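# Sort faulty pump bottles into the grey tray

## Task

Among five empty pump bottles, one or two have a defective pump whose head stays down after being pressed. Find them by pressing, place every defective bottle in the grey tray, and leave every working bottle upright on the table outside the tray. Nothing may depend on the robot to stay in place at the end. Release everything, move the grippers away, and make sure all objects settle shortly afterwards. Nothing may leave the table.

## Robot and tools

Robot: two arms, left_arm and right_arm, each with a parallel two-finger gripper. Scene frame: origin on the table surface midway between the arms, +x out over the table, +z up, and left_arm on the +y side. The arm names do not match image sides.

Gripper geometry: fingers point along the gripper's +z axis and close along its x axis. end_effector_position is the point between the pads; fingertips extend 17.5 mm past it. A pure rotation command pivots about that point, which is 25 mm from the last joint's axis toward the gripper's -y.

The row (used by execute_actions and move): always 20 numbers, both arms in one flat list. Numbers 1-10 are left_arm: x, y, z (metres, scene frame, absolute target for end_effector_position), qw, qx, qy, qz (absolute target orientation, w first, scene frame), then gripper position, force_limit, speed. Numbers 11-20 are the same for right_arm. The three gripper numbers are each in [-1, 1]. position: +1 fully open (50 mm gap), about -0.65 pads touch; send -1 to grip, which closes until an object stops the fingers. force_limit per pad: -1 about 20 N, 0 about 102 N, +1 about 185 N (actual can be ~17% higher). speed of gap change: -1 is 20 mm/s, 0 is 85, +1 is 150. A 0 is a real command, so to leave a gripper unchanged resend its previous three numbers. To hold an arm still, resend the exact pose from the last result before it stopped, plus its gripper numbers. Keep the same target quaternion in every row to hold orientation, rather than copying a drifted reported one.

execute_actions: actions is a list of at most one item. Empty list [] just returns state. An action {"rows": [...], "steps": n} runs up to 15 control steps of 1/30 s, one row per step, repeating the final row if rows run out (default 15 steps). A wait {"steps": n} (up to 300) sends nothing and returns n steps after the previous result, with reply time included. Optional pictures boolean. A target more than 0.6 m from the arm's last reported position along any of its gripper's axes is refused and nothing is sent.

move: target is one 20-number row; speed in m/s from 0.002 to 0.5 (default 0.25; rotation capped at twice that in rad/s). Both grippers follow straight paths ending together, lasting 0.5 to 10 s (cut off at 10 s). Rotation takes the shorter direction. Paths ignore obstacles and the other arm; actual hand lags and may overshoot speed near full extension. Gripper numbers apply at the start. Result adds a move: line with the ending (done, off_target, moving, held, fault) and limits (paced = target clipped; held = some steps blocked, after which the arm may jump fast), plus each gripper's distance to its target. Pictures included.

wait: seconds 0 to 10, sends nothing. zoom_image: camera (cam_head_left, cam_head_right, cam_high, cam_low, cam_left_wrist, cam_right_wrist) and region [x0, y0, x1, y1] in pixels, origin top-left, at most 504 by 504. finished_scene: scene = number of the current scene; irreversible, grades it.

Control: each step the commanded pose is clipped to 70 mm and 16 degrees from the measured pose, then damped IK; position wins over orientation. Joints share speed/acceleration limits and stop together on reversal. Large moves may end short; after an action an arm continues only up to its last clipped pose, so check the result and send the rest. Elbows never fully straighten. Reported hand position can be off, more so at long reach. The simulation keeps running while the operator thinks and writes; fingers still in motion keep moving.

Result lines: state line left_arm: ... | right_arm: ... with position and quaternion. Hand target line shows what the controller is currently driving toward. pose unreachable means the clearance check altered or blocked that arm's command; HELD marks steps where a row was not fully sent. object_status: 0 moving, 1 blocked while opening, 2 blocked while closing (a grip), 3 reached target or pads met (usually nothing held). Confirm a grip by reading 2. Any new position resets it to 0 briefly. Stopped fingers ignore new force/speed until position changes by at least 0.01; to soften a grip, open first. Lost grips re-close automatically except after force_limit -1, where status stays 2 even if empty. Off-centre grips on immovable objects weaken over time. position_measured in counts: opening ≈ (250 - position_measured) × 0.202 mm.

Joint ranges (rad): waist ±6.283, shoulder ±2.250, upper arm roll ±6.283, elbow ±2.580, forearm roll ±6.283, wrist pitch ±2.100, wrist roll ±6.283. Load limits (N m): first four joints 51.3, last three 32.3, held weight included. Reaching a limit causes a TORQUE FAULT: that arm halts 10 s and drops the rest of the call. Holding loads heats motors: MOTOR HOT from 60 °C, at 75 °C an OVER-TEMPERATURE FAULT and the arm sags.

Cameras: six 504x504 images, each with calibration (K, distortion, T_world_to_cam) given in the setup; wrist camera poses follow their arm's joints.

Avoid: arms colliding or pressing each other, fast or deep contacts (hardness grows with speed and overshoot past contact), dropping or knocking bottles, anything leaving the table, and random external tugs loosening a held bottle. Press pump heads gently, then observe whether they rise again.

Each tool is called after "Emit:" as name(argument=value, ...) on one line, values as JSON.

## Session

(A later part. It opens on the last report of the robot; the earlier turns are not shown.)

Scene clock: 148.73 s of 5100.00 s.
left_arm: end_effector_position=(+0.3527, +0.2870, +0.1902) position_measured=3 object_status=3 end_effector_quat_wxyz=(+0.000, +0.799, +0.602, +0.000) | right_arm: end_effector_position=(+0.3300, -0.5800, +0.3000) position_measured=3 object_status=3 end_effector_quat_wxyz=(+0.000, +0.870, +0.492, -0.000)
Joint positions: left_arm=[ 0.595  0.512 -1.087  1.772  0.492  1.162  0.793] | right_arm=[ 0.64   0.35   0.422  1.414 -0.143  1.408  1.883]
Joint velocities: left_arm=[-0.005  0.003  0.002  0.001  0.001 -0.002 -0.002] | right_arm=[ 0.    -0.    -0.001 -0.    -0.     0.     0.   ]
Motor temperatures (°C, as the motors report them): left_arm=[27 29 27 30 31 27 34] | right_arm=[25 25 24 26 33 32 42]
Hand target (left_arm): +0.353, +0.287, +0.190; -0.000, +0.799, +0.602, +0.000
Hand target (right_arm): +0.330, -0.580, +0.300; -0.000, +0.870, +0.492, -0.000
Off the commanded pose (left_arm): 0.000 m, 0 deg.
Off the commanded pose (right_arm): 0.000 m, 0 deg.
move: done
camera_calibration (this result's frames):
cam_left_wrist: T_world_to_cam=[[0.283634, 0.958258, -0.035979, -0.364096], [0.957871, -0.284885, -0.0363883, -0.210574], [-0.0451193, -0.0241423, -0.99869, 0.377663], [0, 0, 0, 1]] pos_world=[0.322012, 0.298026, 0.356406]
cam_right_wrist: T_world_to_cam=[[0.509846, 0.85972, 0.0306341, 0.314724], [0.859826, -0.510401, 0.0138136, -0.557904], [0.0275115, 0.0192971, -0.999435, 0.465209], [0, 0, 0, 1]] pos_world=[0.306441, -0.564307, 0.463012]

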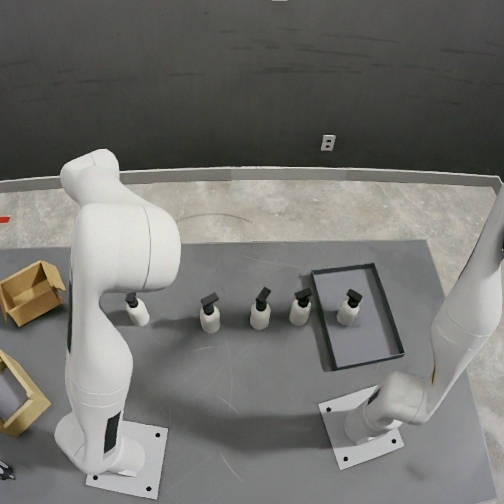

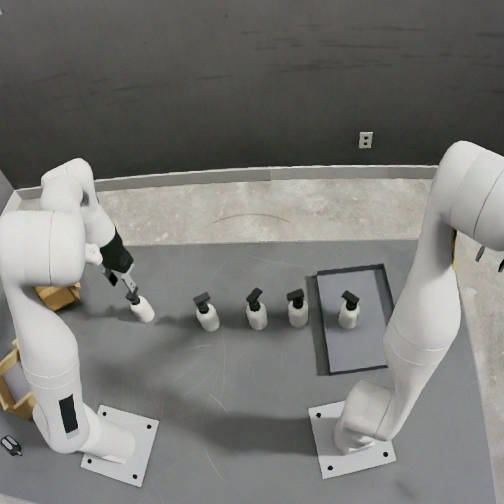

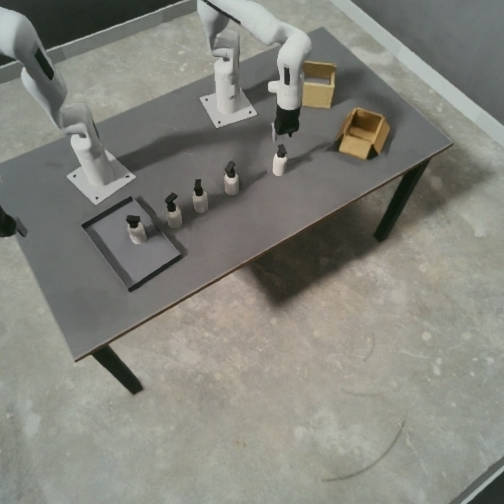

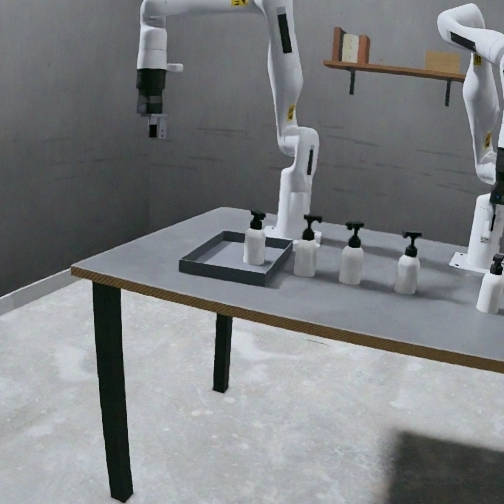

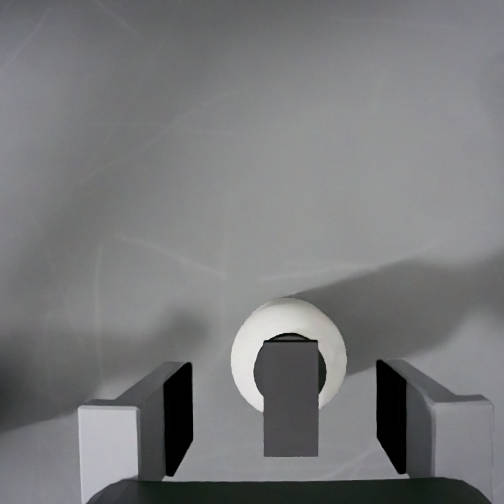

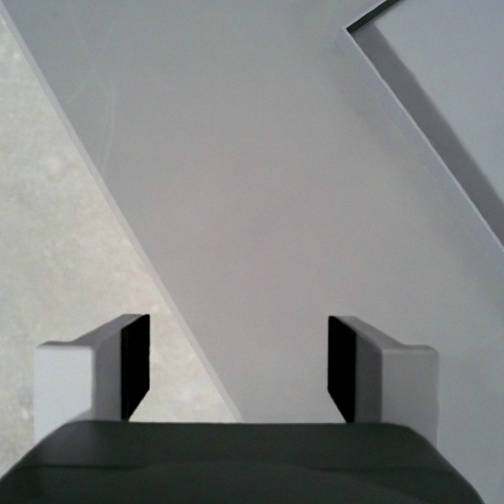

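Emit:
move(target=[0.353,0.287,0.113,0,0.799,0.602,0,1,-0.3,1,0.33,-0.58,0.30,0,0.87,0.492,0,1,-0.3,1], speed=0.1)

Emit:
move(target=[0.353,0.287,0.113,0,0.799,0.602,0,-1,-0.3,1,0.33,-0.58,0.30,0,0.87,0.492,0,1,-0.3,1])

Emit:
move(target=[0.33,0.27,0.30,0,0.799,0.602,0,-1,-0.3,1,0.33,-0.58,0.30,0,0.87,0.492,0,1,-0.3,1], speed=0.2)

Emit:
move(target=[0.26,-0.2,0.30,0,0.346,0.938,0,-1,-0.3,1,0.33,-0.58,0.30,0,0.87,0.492,0,1,-0.3,1], speed=0.25)

Emit:
move(target=[0.255,-0.27,0.24,0,0.346,0.938,0,-1,-0.3,1,0.33,-0.58,0.30,0,0.87,0.492,0,1,-0.3,1], speed=0.12)

Scene clock: 162.40 s of 5100.00 s.
left_arm: end_effector_position=(+0.3527, +0.2870, +0.1133) position_measured=3 object_status=3 end_effector_quat_wxyz=(+0.000, +0.799, +0.602, +0.000) | right_arm: end_effector_position=(+0.3300, -0.5800, +0.3000) position_measured=3 object_status=3 end_effector_quat_wxyz=(+0.000, +0.870, +0.492, -0.000)
Joint positions: left_arm=[ 0.519  0.623 -0.992  1.894  0.631  0.976  0.675] | right_arm=[ 0.64   0.35   0.422  1.414 -0.143  1.408  1.883]
Joint velocities: left_arm=[-0.007  0.004  0.002 -0.     0.003 -0.001 -0.002] | right_arm=[ 0.     0.002  0.     0.     0.    -0.     0.   ]
Motor temperatures (°C, as the motors report them): left_arm=[27 28 27 30 31 27 34] | right_arm=[25 25 24 26 33 32 42]
Hand target (left_arm): +0.353, +0.287, +0.113; -0.000, +0.799, +0.602, +0.000
Hand target (right_arm): +0.330, -0.580, +0.300; -0.000, +0.870, +0.492, -0.000
Off the commanded pose (left_arm): 0.000 m, 0 deg.
Off the commanded pose (right_arm): 0.000 m, 0 deg.
After step 90, 9.50 s passed at rest.
move: done
camera_calibration (this result's frames):
cam_left_wrist: T_world_to_cam=[[0.283664, 0.95825, -0.0359354, -0.36688], [0.95786, -0.284915, -0.0364325, -0.213362], [-0.04515, -0.0240865, -0.99869, 0.300809], [0, 0, 0, 1]] pos_world=[0.322024, 0.298018, 0.279457]
cam_right_wrist: T_world_to_cam=[[0.509847, 0.85972, 0.0306339, 0.314724], [0.859825, -0.510401, 0.0138138, -0.557905], [0.0275116, 0.0192969, -0.999435, 0.465209], [0, 0, 0, 1]] pos_world=[0.306441, -0.564307, 0.463012]

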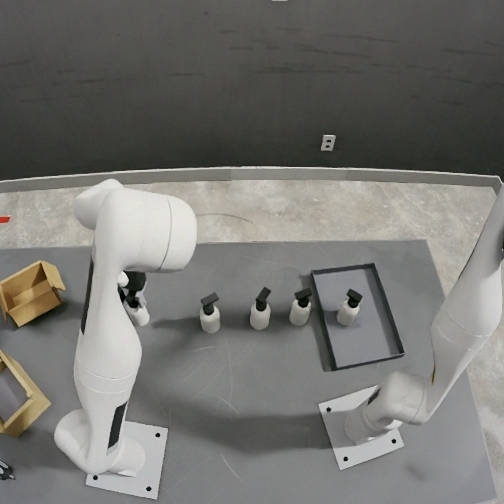

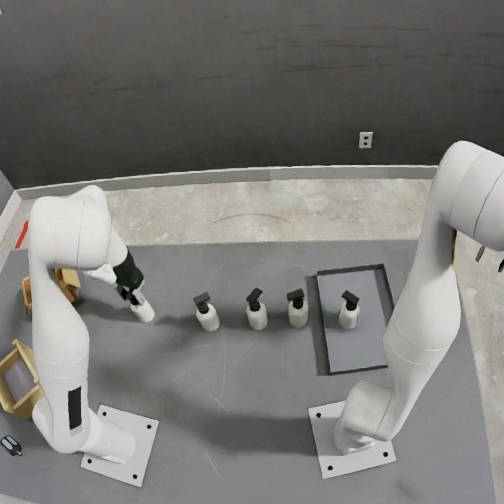

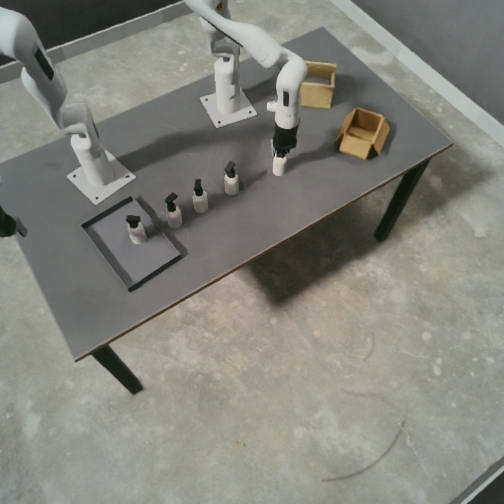

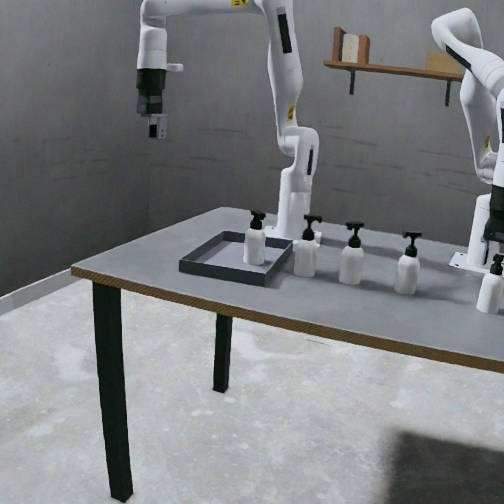

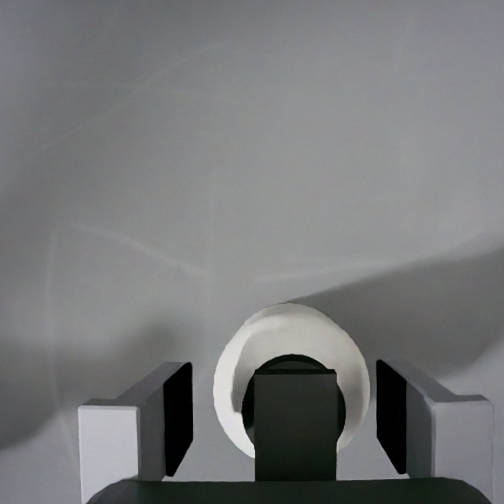

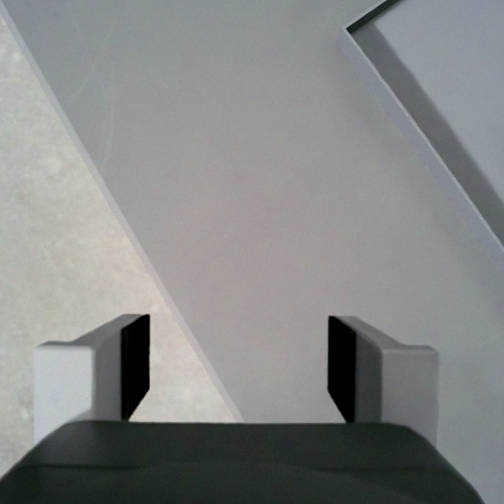

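Scene clock: 163.10 s of 5100.00 s.
left_arm: end_effector_position=(+0.3531, +0.2870, +0.1132) position_measured=128 object_status=2 end_effector_quat_wxyz=(+0.000, +0.799, +0.602, +0.000) | right_arm: end_effector_position=(+0.3300, -0.5800, +0.3000) position_measured=3 object_status=3 end_effector_quat_wxyz=(+0.000, +0.870, +0.492, -0.000)
Joint positions: left_arm=[ 0.519  0.623 -0.992  1.893  0.631  0.976  0.674] | right_arm=[ 0.64   0.35   0.422  1.414 -0.143  1.408  1.883]
Joint velocities: left_arm=[-0.001  0.    -0.     0.001 -0.    -0.     0.001] | right_arm=[-0.    -0.002 -0.    -0.     0.001 -0.     0.   ]
Motor temperatures (°C, as the motors report them): left_arm=[27 28 27 30 31 27 34] | right_arm=[25 25 24 26 33 32 42]
Hand target (left_arm): +0.353, +0.287, +0.113; -0.000, +0.799, +0.602, -0.000
Hand target (right_arm): +0.330, -0.580, +0.300; -0.000, +0.870, +0.492, -0.000
Off the commanded pose (left_arm): 0.000 m, 0 deg.
Off the commanded pose (right_arm): 0.000 m, 0 deg.
move: done
camera_calibration (this result's frames):
cam_left_wrist: T_world_to_cam=[[0.283371, 0.958334, -0.0360018, -0.366958], [0.957962, -0.284616, -0.0360953, -0.213869], [-0.0448381, -0.02426, -0.9987, 0.300725], [0, 0, 0, 1]] pos_world=[0.322347, 0.298094, 0.279403]
cam_right_wrist: T_world_to_cam=[[0.509846, 0.85972, 0.030634, 0.314724], [0.859825, -0.510401, 0.0138136, -0.557905], [0.0275114, 0.0192971, -0.999435, 0.465209], [0, 0, 0, 1]] pos_world=[0.306441, -0.564307, 0.463012]

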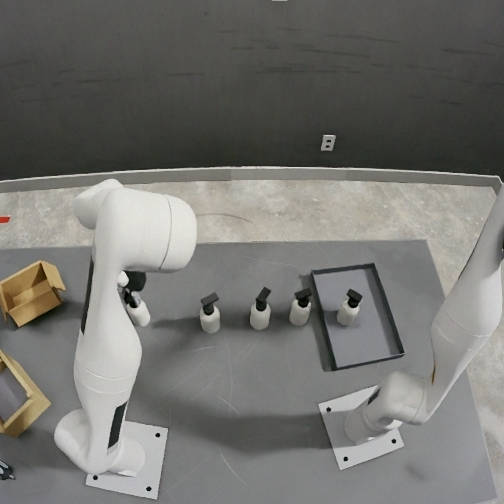

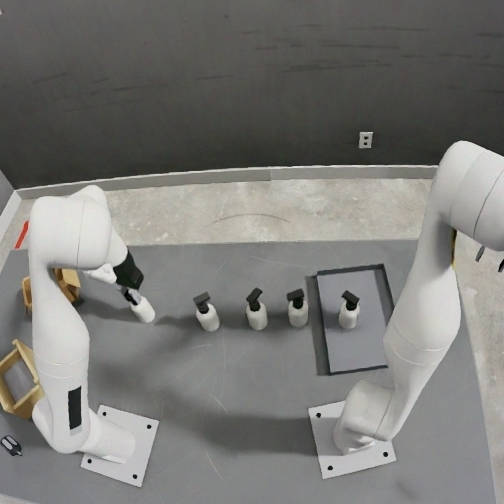

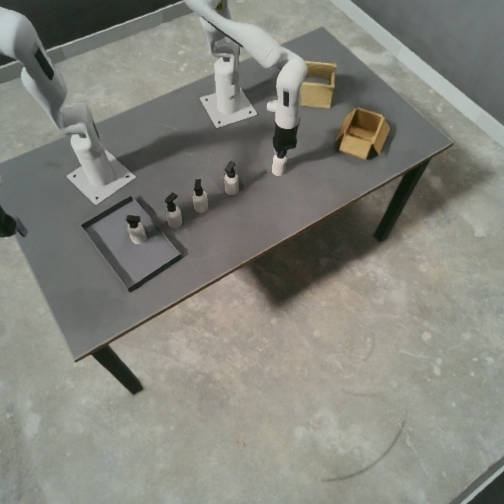

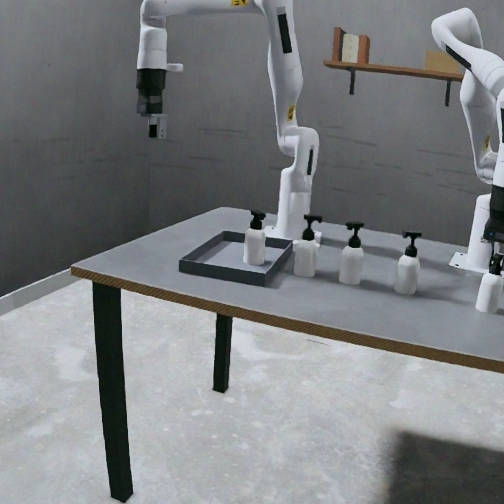

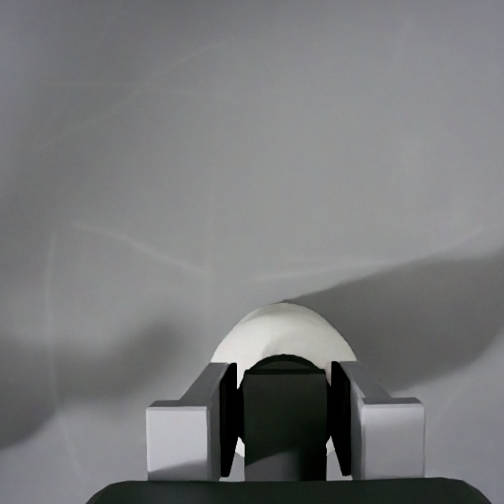

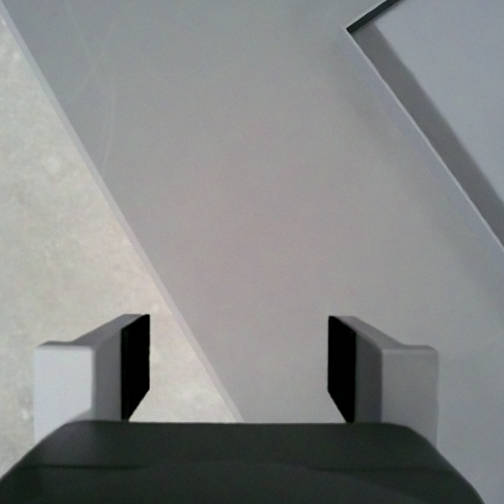

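Scene clock: 164.53 s of 5100.00 s.
left_arm: end_effector_position=(+0.3307, +0.2698, +0.2997) position_measured=128 object_status=2 end_effector_quat_wxyz=(-0.000, +0.799, +0.602, +0.000) | right_arm: end_effector_position=(+0.3300, -0.5800, +0.3000) position_measured=3 object_status=3 end_effector_quat_wxyz=(+0.000, +0.870, +0.492, -0.000)
Joint positions: left_arm=[ 0.757  0.346 -1.18   1.589  0.322  1.424  0.988] | right_arm=[ 0.64   0.35   0.422  1.414 -0.143  1.408  1.883]
Joint velocities: left_arm=[ 0.004 -0.003  0.001 -0.003 -0.001  0.003  0.001] | right_arm=[-0.     0.     0.001  0.     0.001  0.001 -0.   ]
Motor temperatures (°C, as the motors report them): left_arm=[27 28 27 30 31 27 34] | right_arm=[25 25 24 26 33 32 42]
Hand target (left_arm): +0.331, +0.270, +0.300; +0.000, +0.799, +0.602, +0.000
Hand target (right_arm): +0.330, -0.580, +0.300; -0.000, +0.870, +0.492, -0.000
Off the commanded pose (left_arm): 0.001 m, 0 deg.
Off the commanded pose (right_arm): 0.000 m, 0 deg.
move: done
camera_calibration (this result's frames):
cam_left_wrist: T_world_to_cam=[[0.283248, 0.958374, -0.0359053, -0.337431], [0.957979, -0.2845, -0.0365577, -0.190444], [-0.0452511, -0.0240416, -0.998686, 0.48565], [0, 0, 0, 1]] pos_world=[0.299994, 0.280879, 0.465934]
cam_right_wrist: T_world_to_cam=[[0.509846, 0.85972, 0.0306341, 0.314724], [0.859825, -0.510401, 0.0138136, -0.557905], [0.0275115, 0.0192971, -0.999435, 0.465209], [0, 0, 0, 1]] pos_world=[0.306441, -0.564307, 0.463012]

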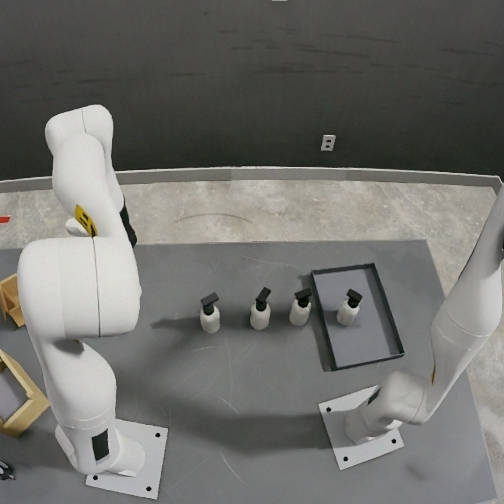

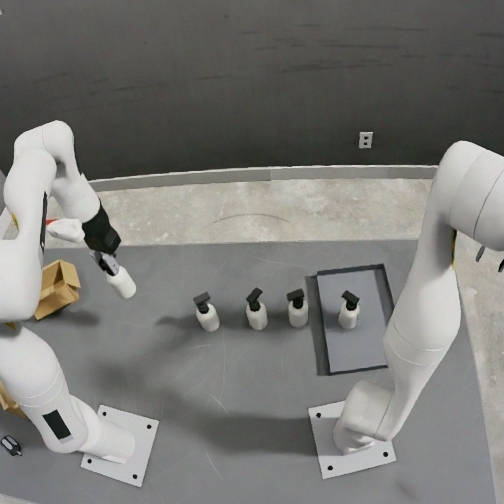

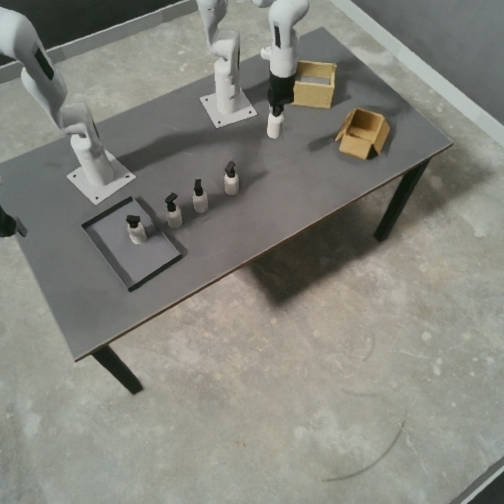

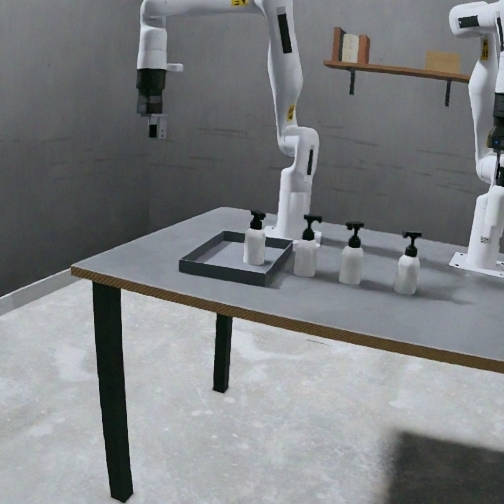

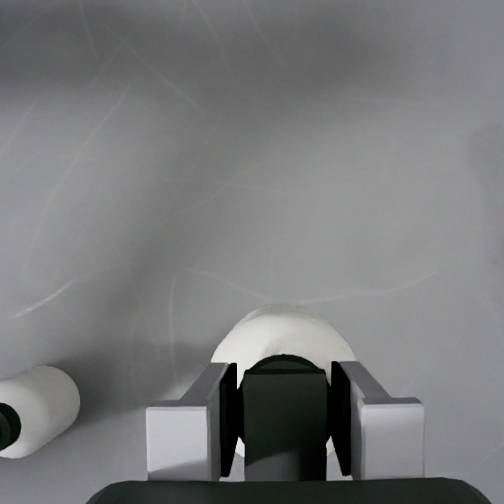

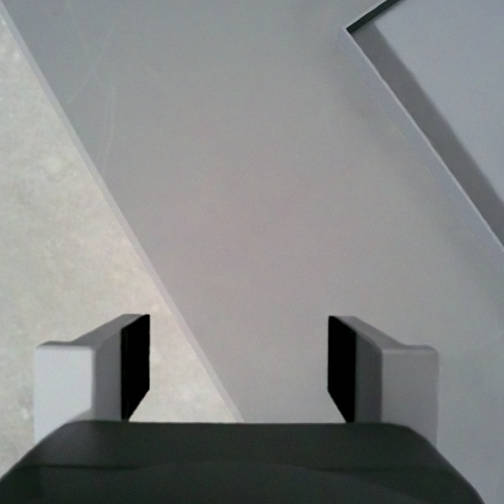

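Scene clock: 167.37 s of 5100.00 s.
left_arm: end_effector_position=(+0.2602, -0.1998, +0.2999) position_measured=128 object_status=2 end_effector_quat_wxyz=(+0.001, +0.346, +0.938, +0.001) | right_arm: end_effector_position=(+0.3300, -0.5800, +0.3000) position_measured=3 object_status=3 end_effector_quat_wxyz=(+0.000, +0.870, +0.492, -0.000)
Joint positions: left_arm=[ 1.246  0.843 -1.228  0.867  0.809  1.811  2.995] | right_arm=[ 0.64   0.35   0.422  1.414 -0.143  1.408  1.883]
Joint velocities: left_arm=[-0.013  0.006  0.003 -0.012  0.     0.006  0.004] | right_arm=[-0.    -0.002 -0.     0.     0.     0.001  0.   ]
Motor temperatures (°C, as the motors report them): left_arm=[27 28 27 30 31 27 34] | right_arm=[25 25 24 26 33 32 42]
Hand target (left_arm): +0.261, -0.200, +0.300; +0.001, +0.346, +0.938, +0.001
Hand target (right_arm): +0.330, -0.580, +0.300; -0.000, +0.870, +0.492, -0.000
Off the commanded pose (left_arm): 0.000 m, 0 deg.
Off the commanded pose (right_arm): 0.000 m, 0 deg.
move: done
camera_calibration (this result's frames):
cam_left_wrist: T_world_to_cam=[[-0.754682, 0.655022, -0.037432, 0.342557], [0.656069, 0.753895, -0.0348641, 0.028993], [0.00538304, -0.0508692, -0.998691, 0.452824], [0, 0, 0, 1]] pos_world=[0.237063, -0.223205, 0.466064]
cam_right_wrist: T_world_to_cam=[[0.509846, 0.85972, 0.030634, 0.314724], [0.859825, -0.510401, 0.0138138, -0.557905], [0.0275116, 0.019297, -0.999435, 0.465209], [0, 0, 0, 1]] pos_world=[0.306441, -0.564307, 0.463012]

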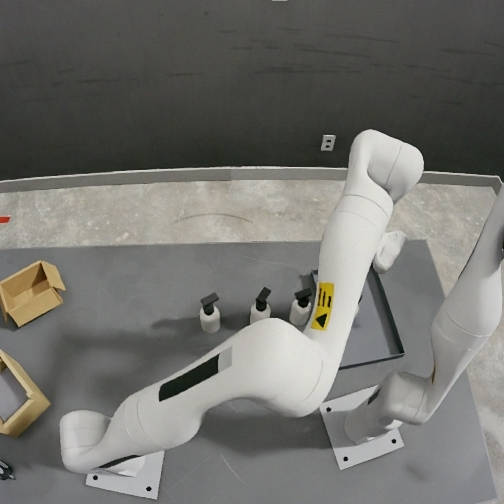

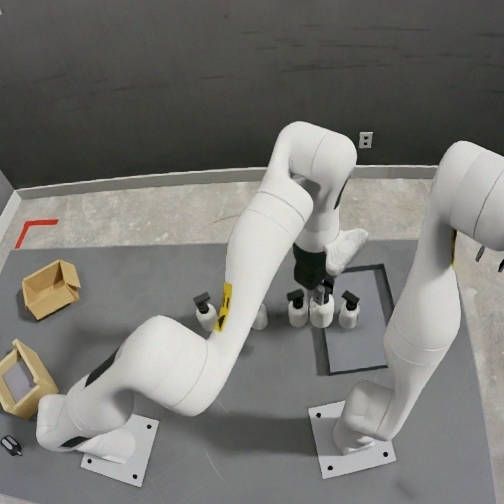

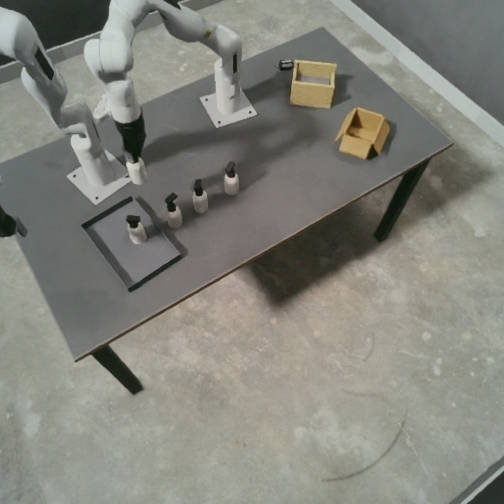

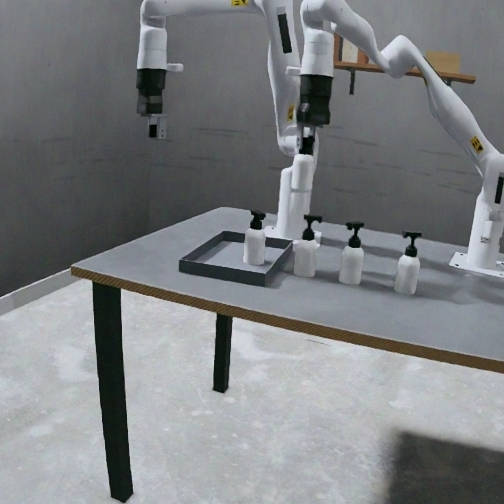

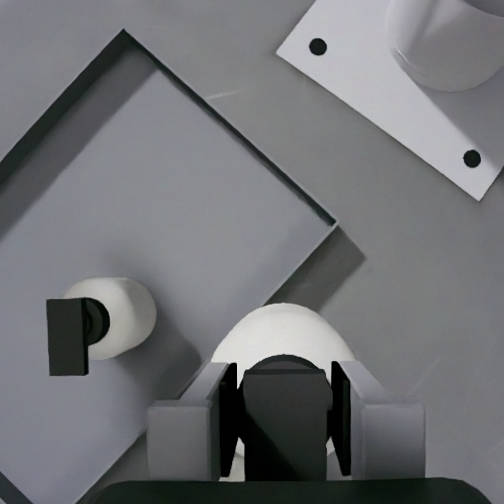

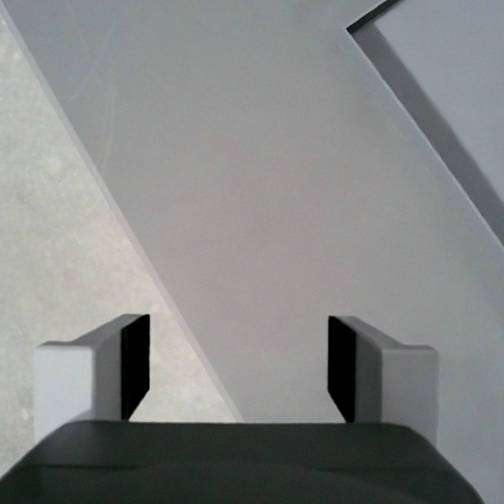

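Scene clock: 168.53 s of 5100.00 s.
left_arm: end_effector_position=(+0.2548, -0.2700, +0.2401) position_measured=128 object_status=2 end_effector_quat_wxyz=(+0.000, +0.346, +0.938, -0.000) | right_arm: end_effector_position=(+0.3300, -0.5800, +0.3000) position_measured=3 object_status=3 end_effector_quat_wxyz=(+0.000, +0.870, +0.492, -0.000)
Joint positions: left_arm=[ 1.207  0.989 -1.163  0.702  0.901  1.778  3.137] | right_arm=[ 0.64   0.35   0.422  1.414 -0.143  1.408  1.883]
Joint velocities: left_arm=[-0.005  0.005 -0.    -0.006 -0.     0.001  0.002] | right_arm=[ 0.     0.001 -0.    -0.     0.    -0.001 -0.001]
Motor temperatures (°C, as the motors report them): left_arm=[27 28 27 30 31 27 34] | right_arm=[25 25 24 26 33 32 42]
Hand target (left_arm): +0.255, -0.270, +0.240; +0.000, +0.346, +0.938, +0.000
Hand target (right_arm): +0.330, -0.580, +0.300; -0.000, +0.870, +0.492, -0.000
Off the commanded pose (left_arm): 0.000 m, 0 deg.
Off the commanded pose (right_arm): 0.000 m, 0 deg.
move: done
camera_calibration (this result's frames):
cam_left_wrist: T_world_to_cam=[[-0.754506, 0.655283, -0.0363902, 0.382], [0.656284, 0.753624, -0.0366363, 0.083645], [0.00341737, -0.0515246, -0.998666, 0.389885], [0, 0, 0, 1]] pos_world=[0.231994, -0.293266, 0.40633]
cam_right_wrist: T_world_to_cam=[[0.509846, 0.85972, 0.0306342, 0.314724], [0.859826, -0.510401, 0.0138135, -0.557904], [0.0275115, 0.0192973, -0.999435, 0.465209], [0, 0, 0, 1]] pos_world=[0.306441, -0.564307, 0.463012]

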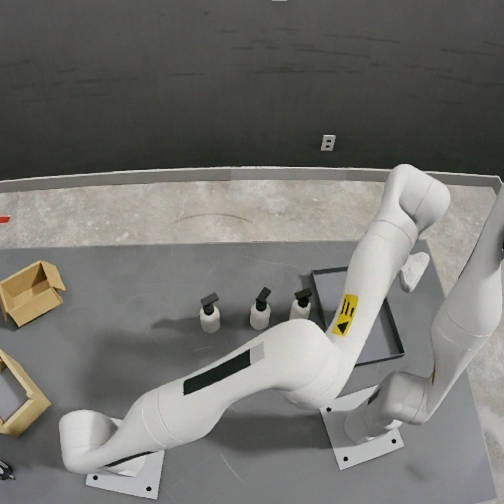

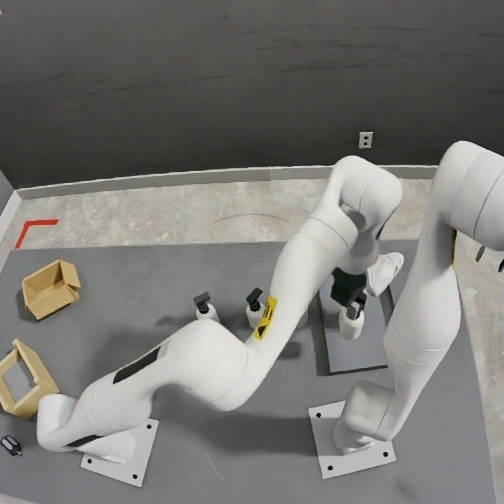

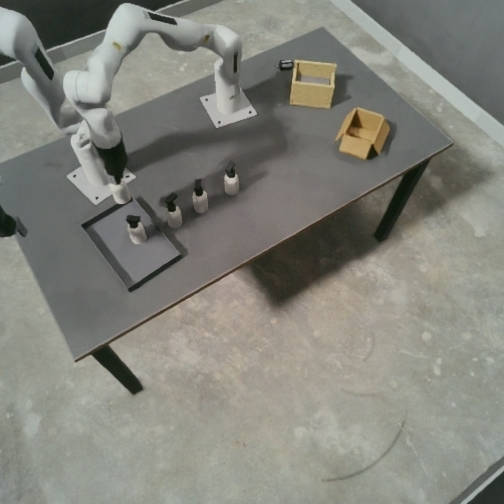

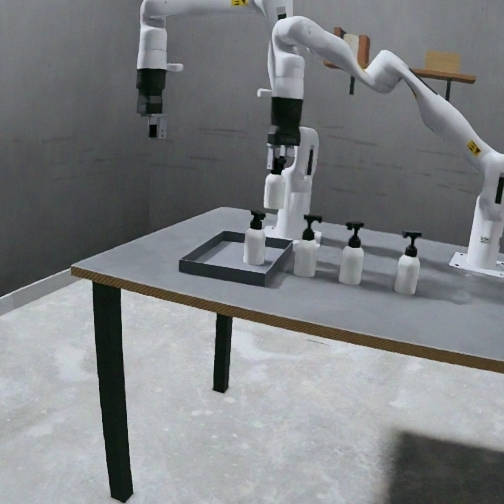

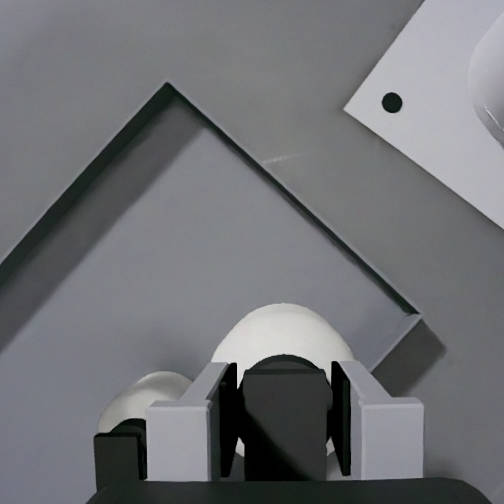

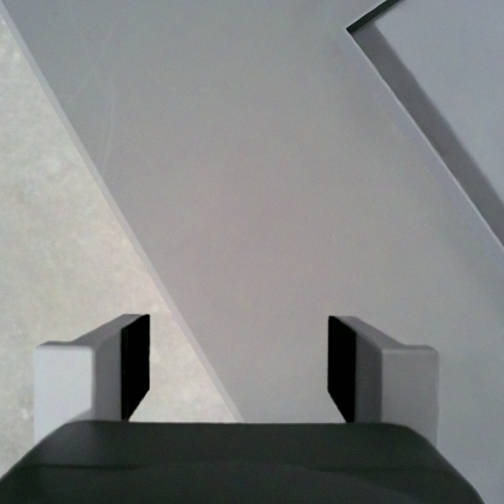

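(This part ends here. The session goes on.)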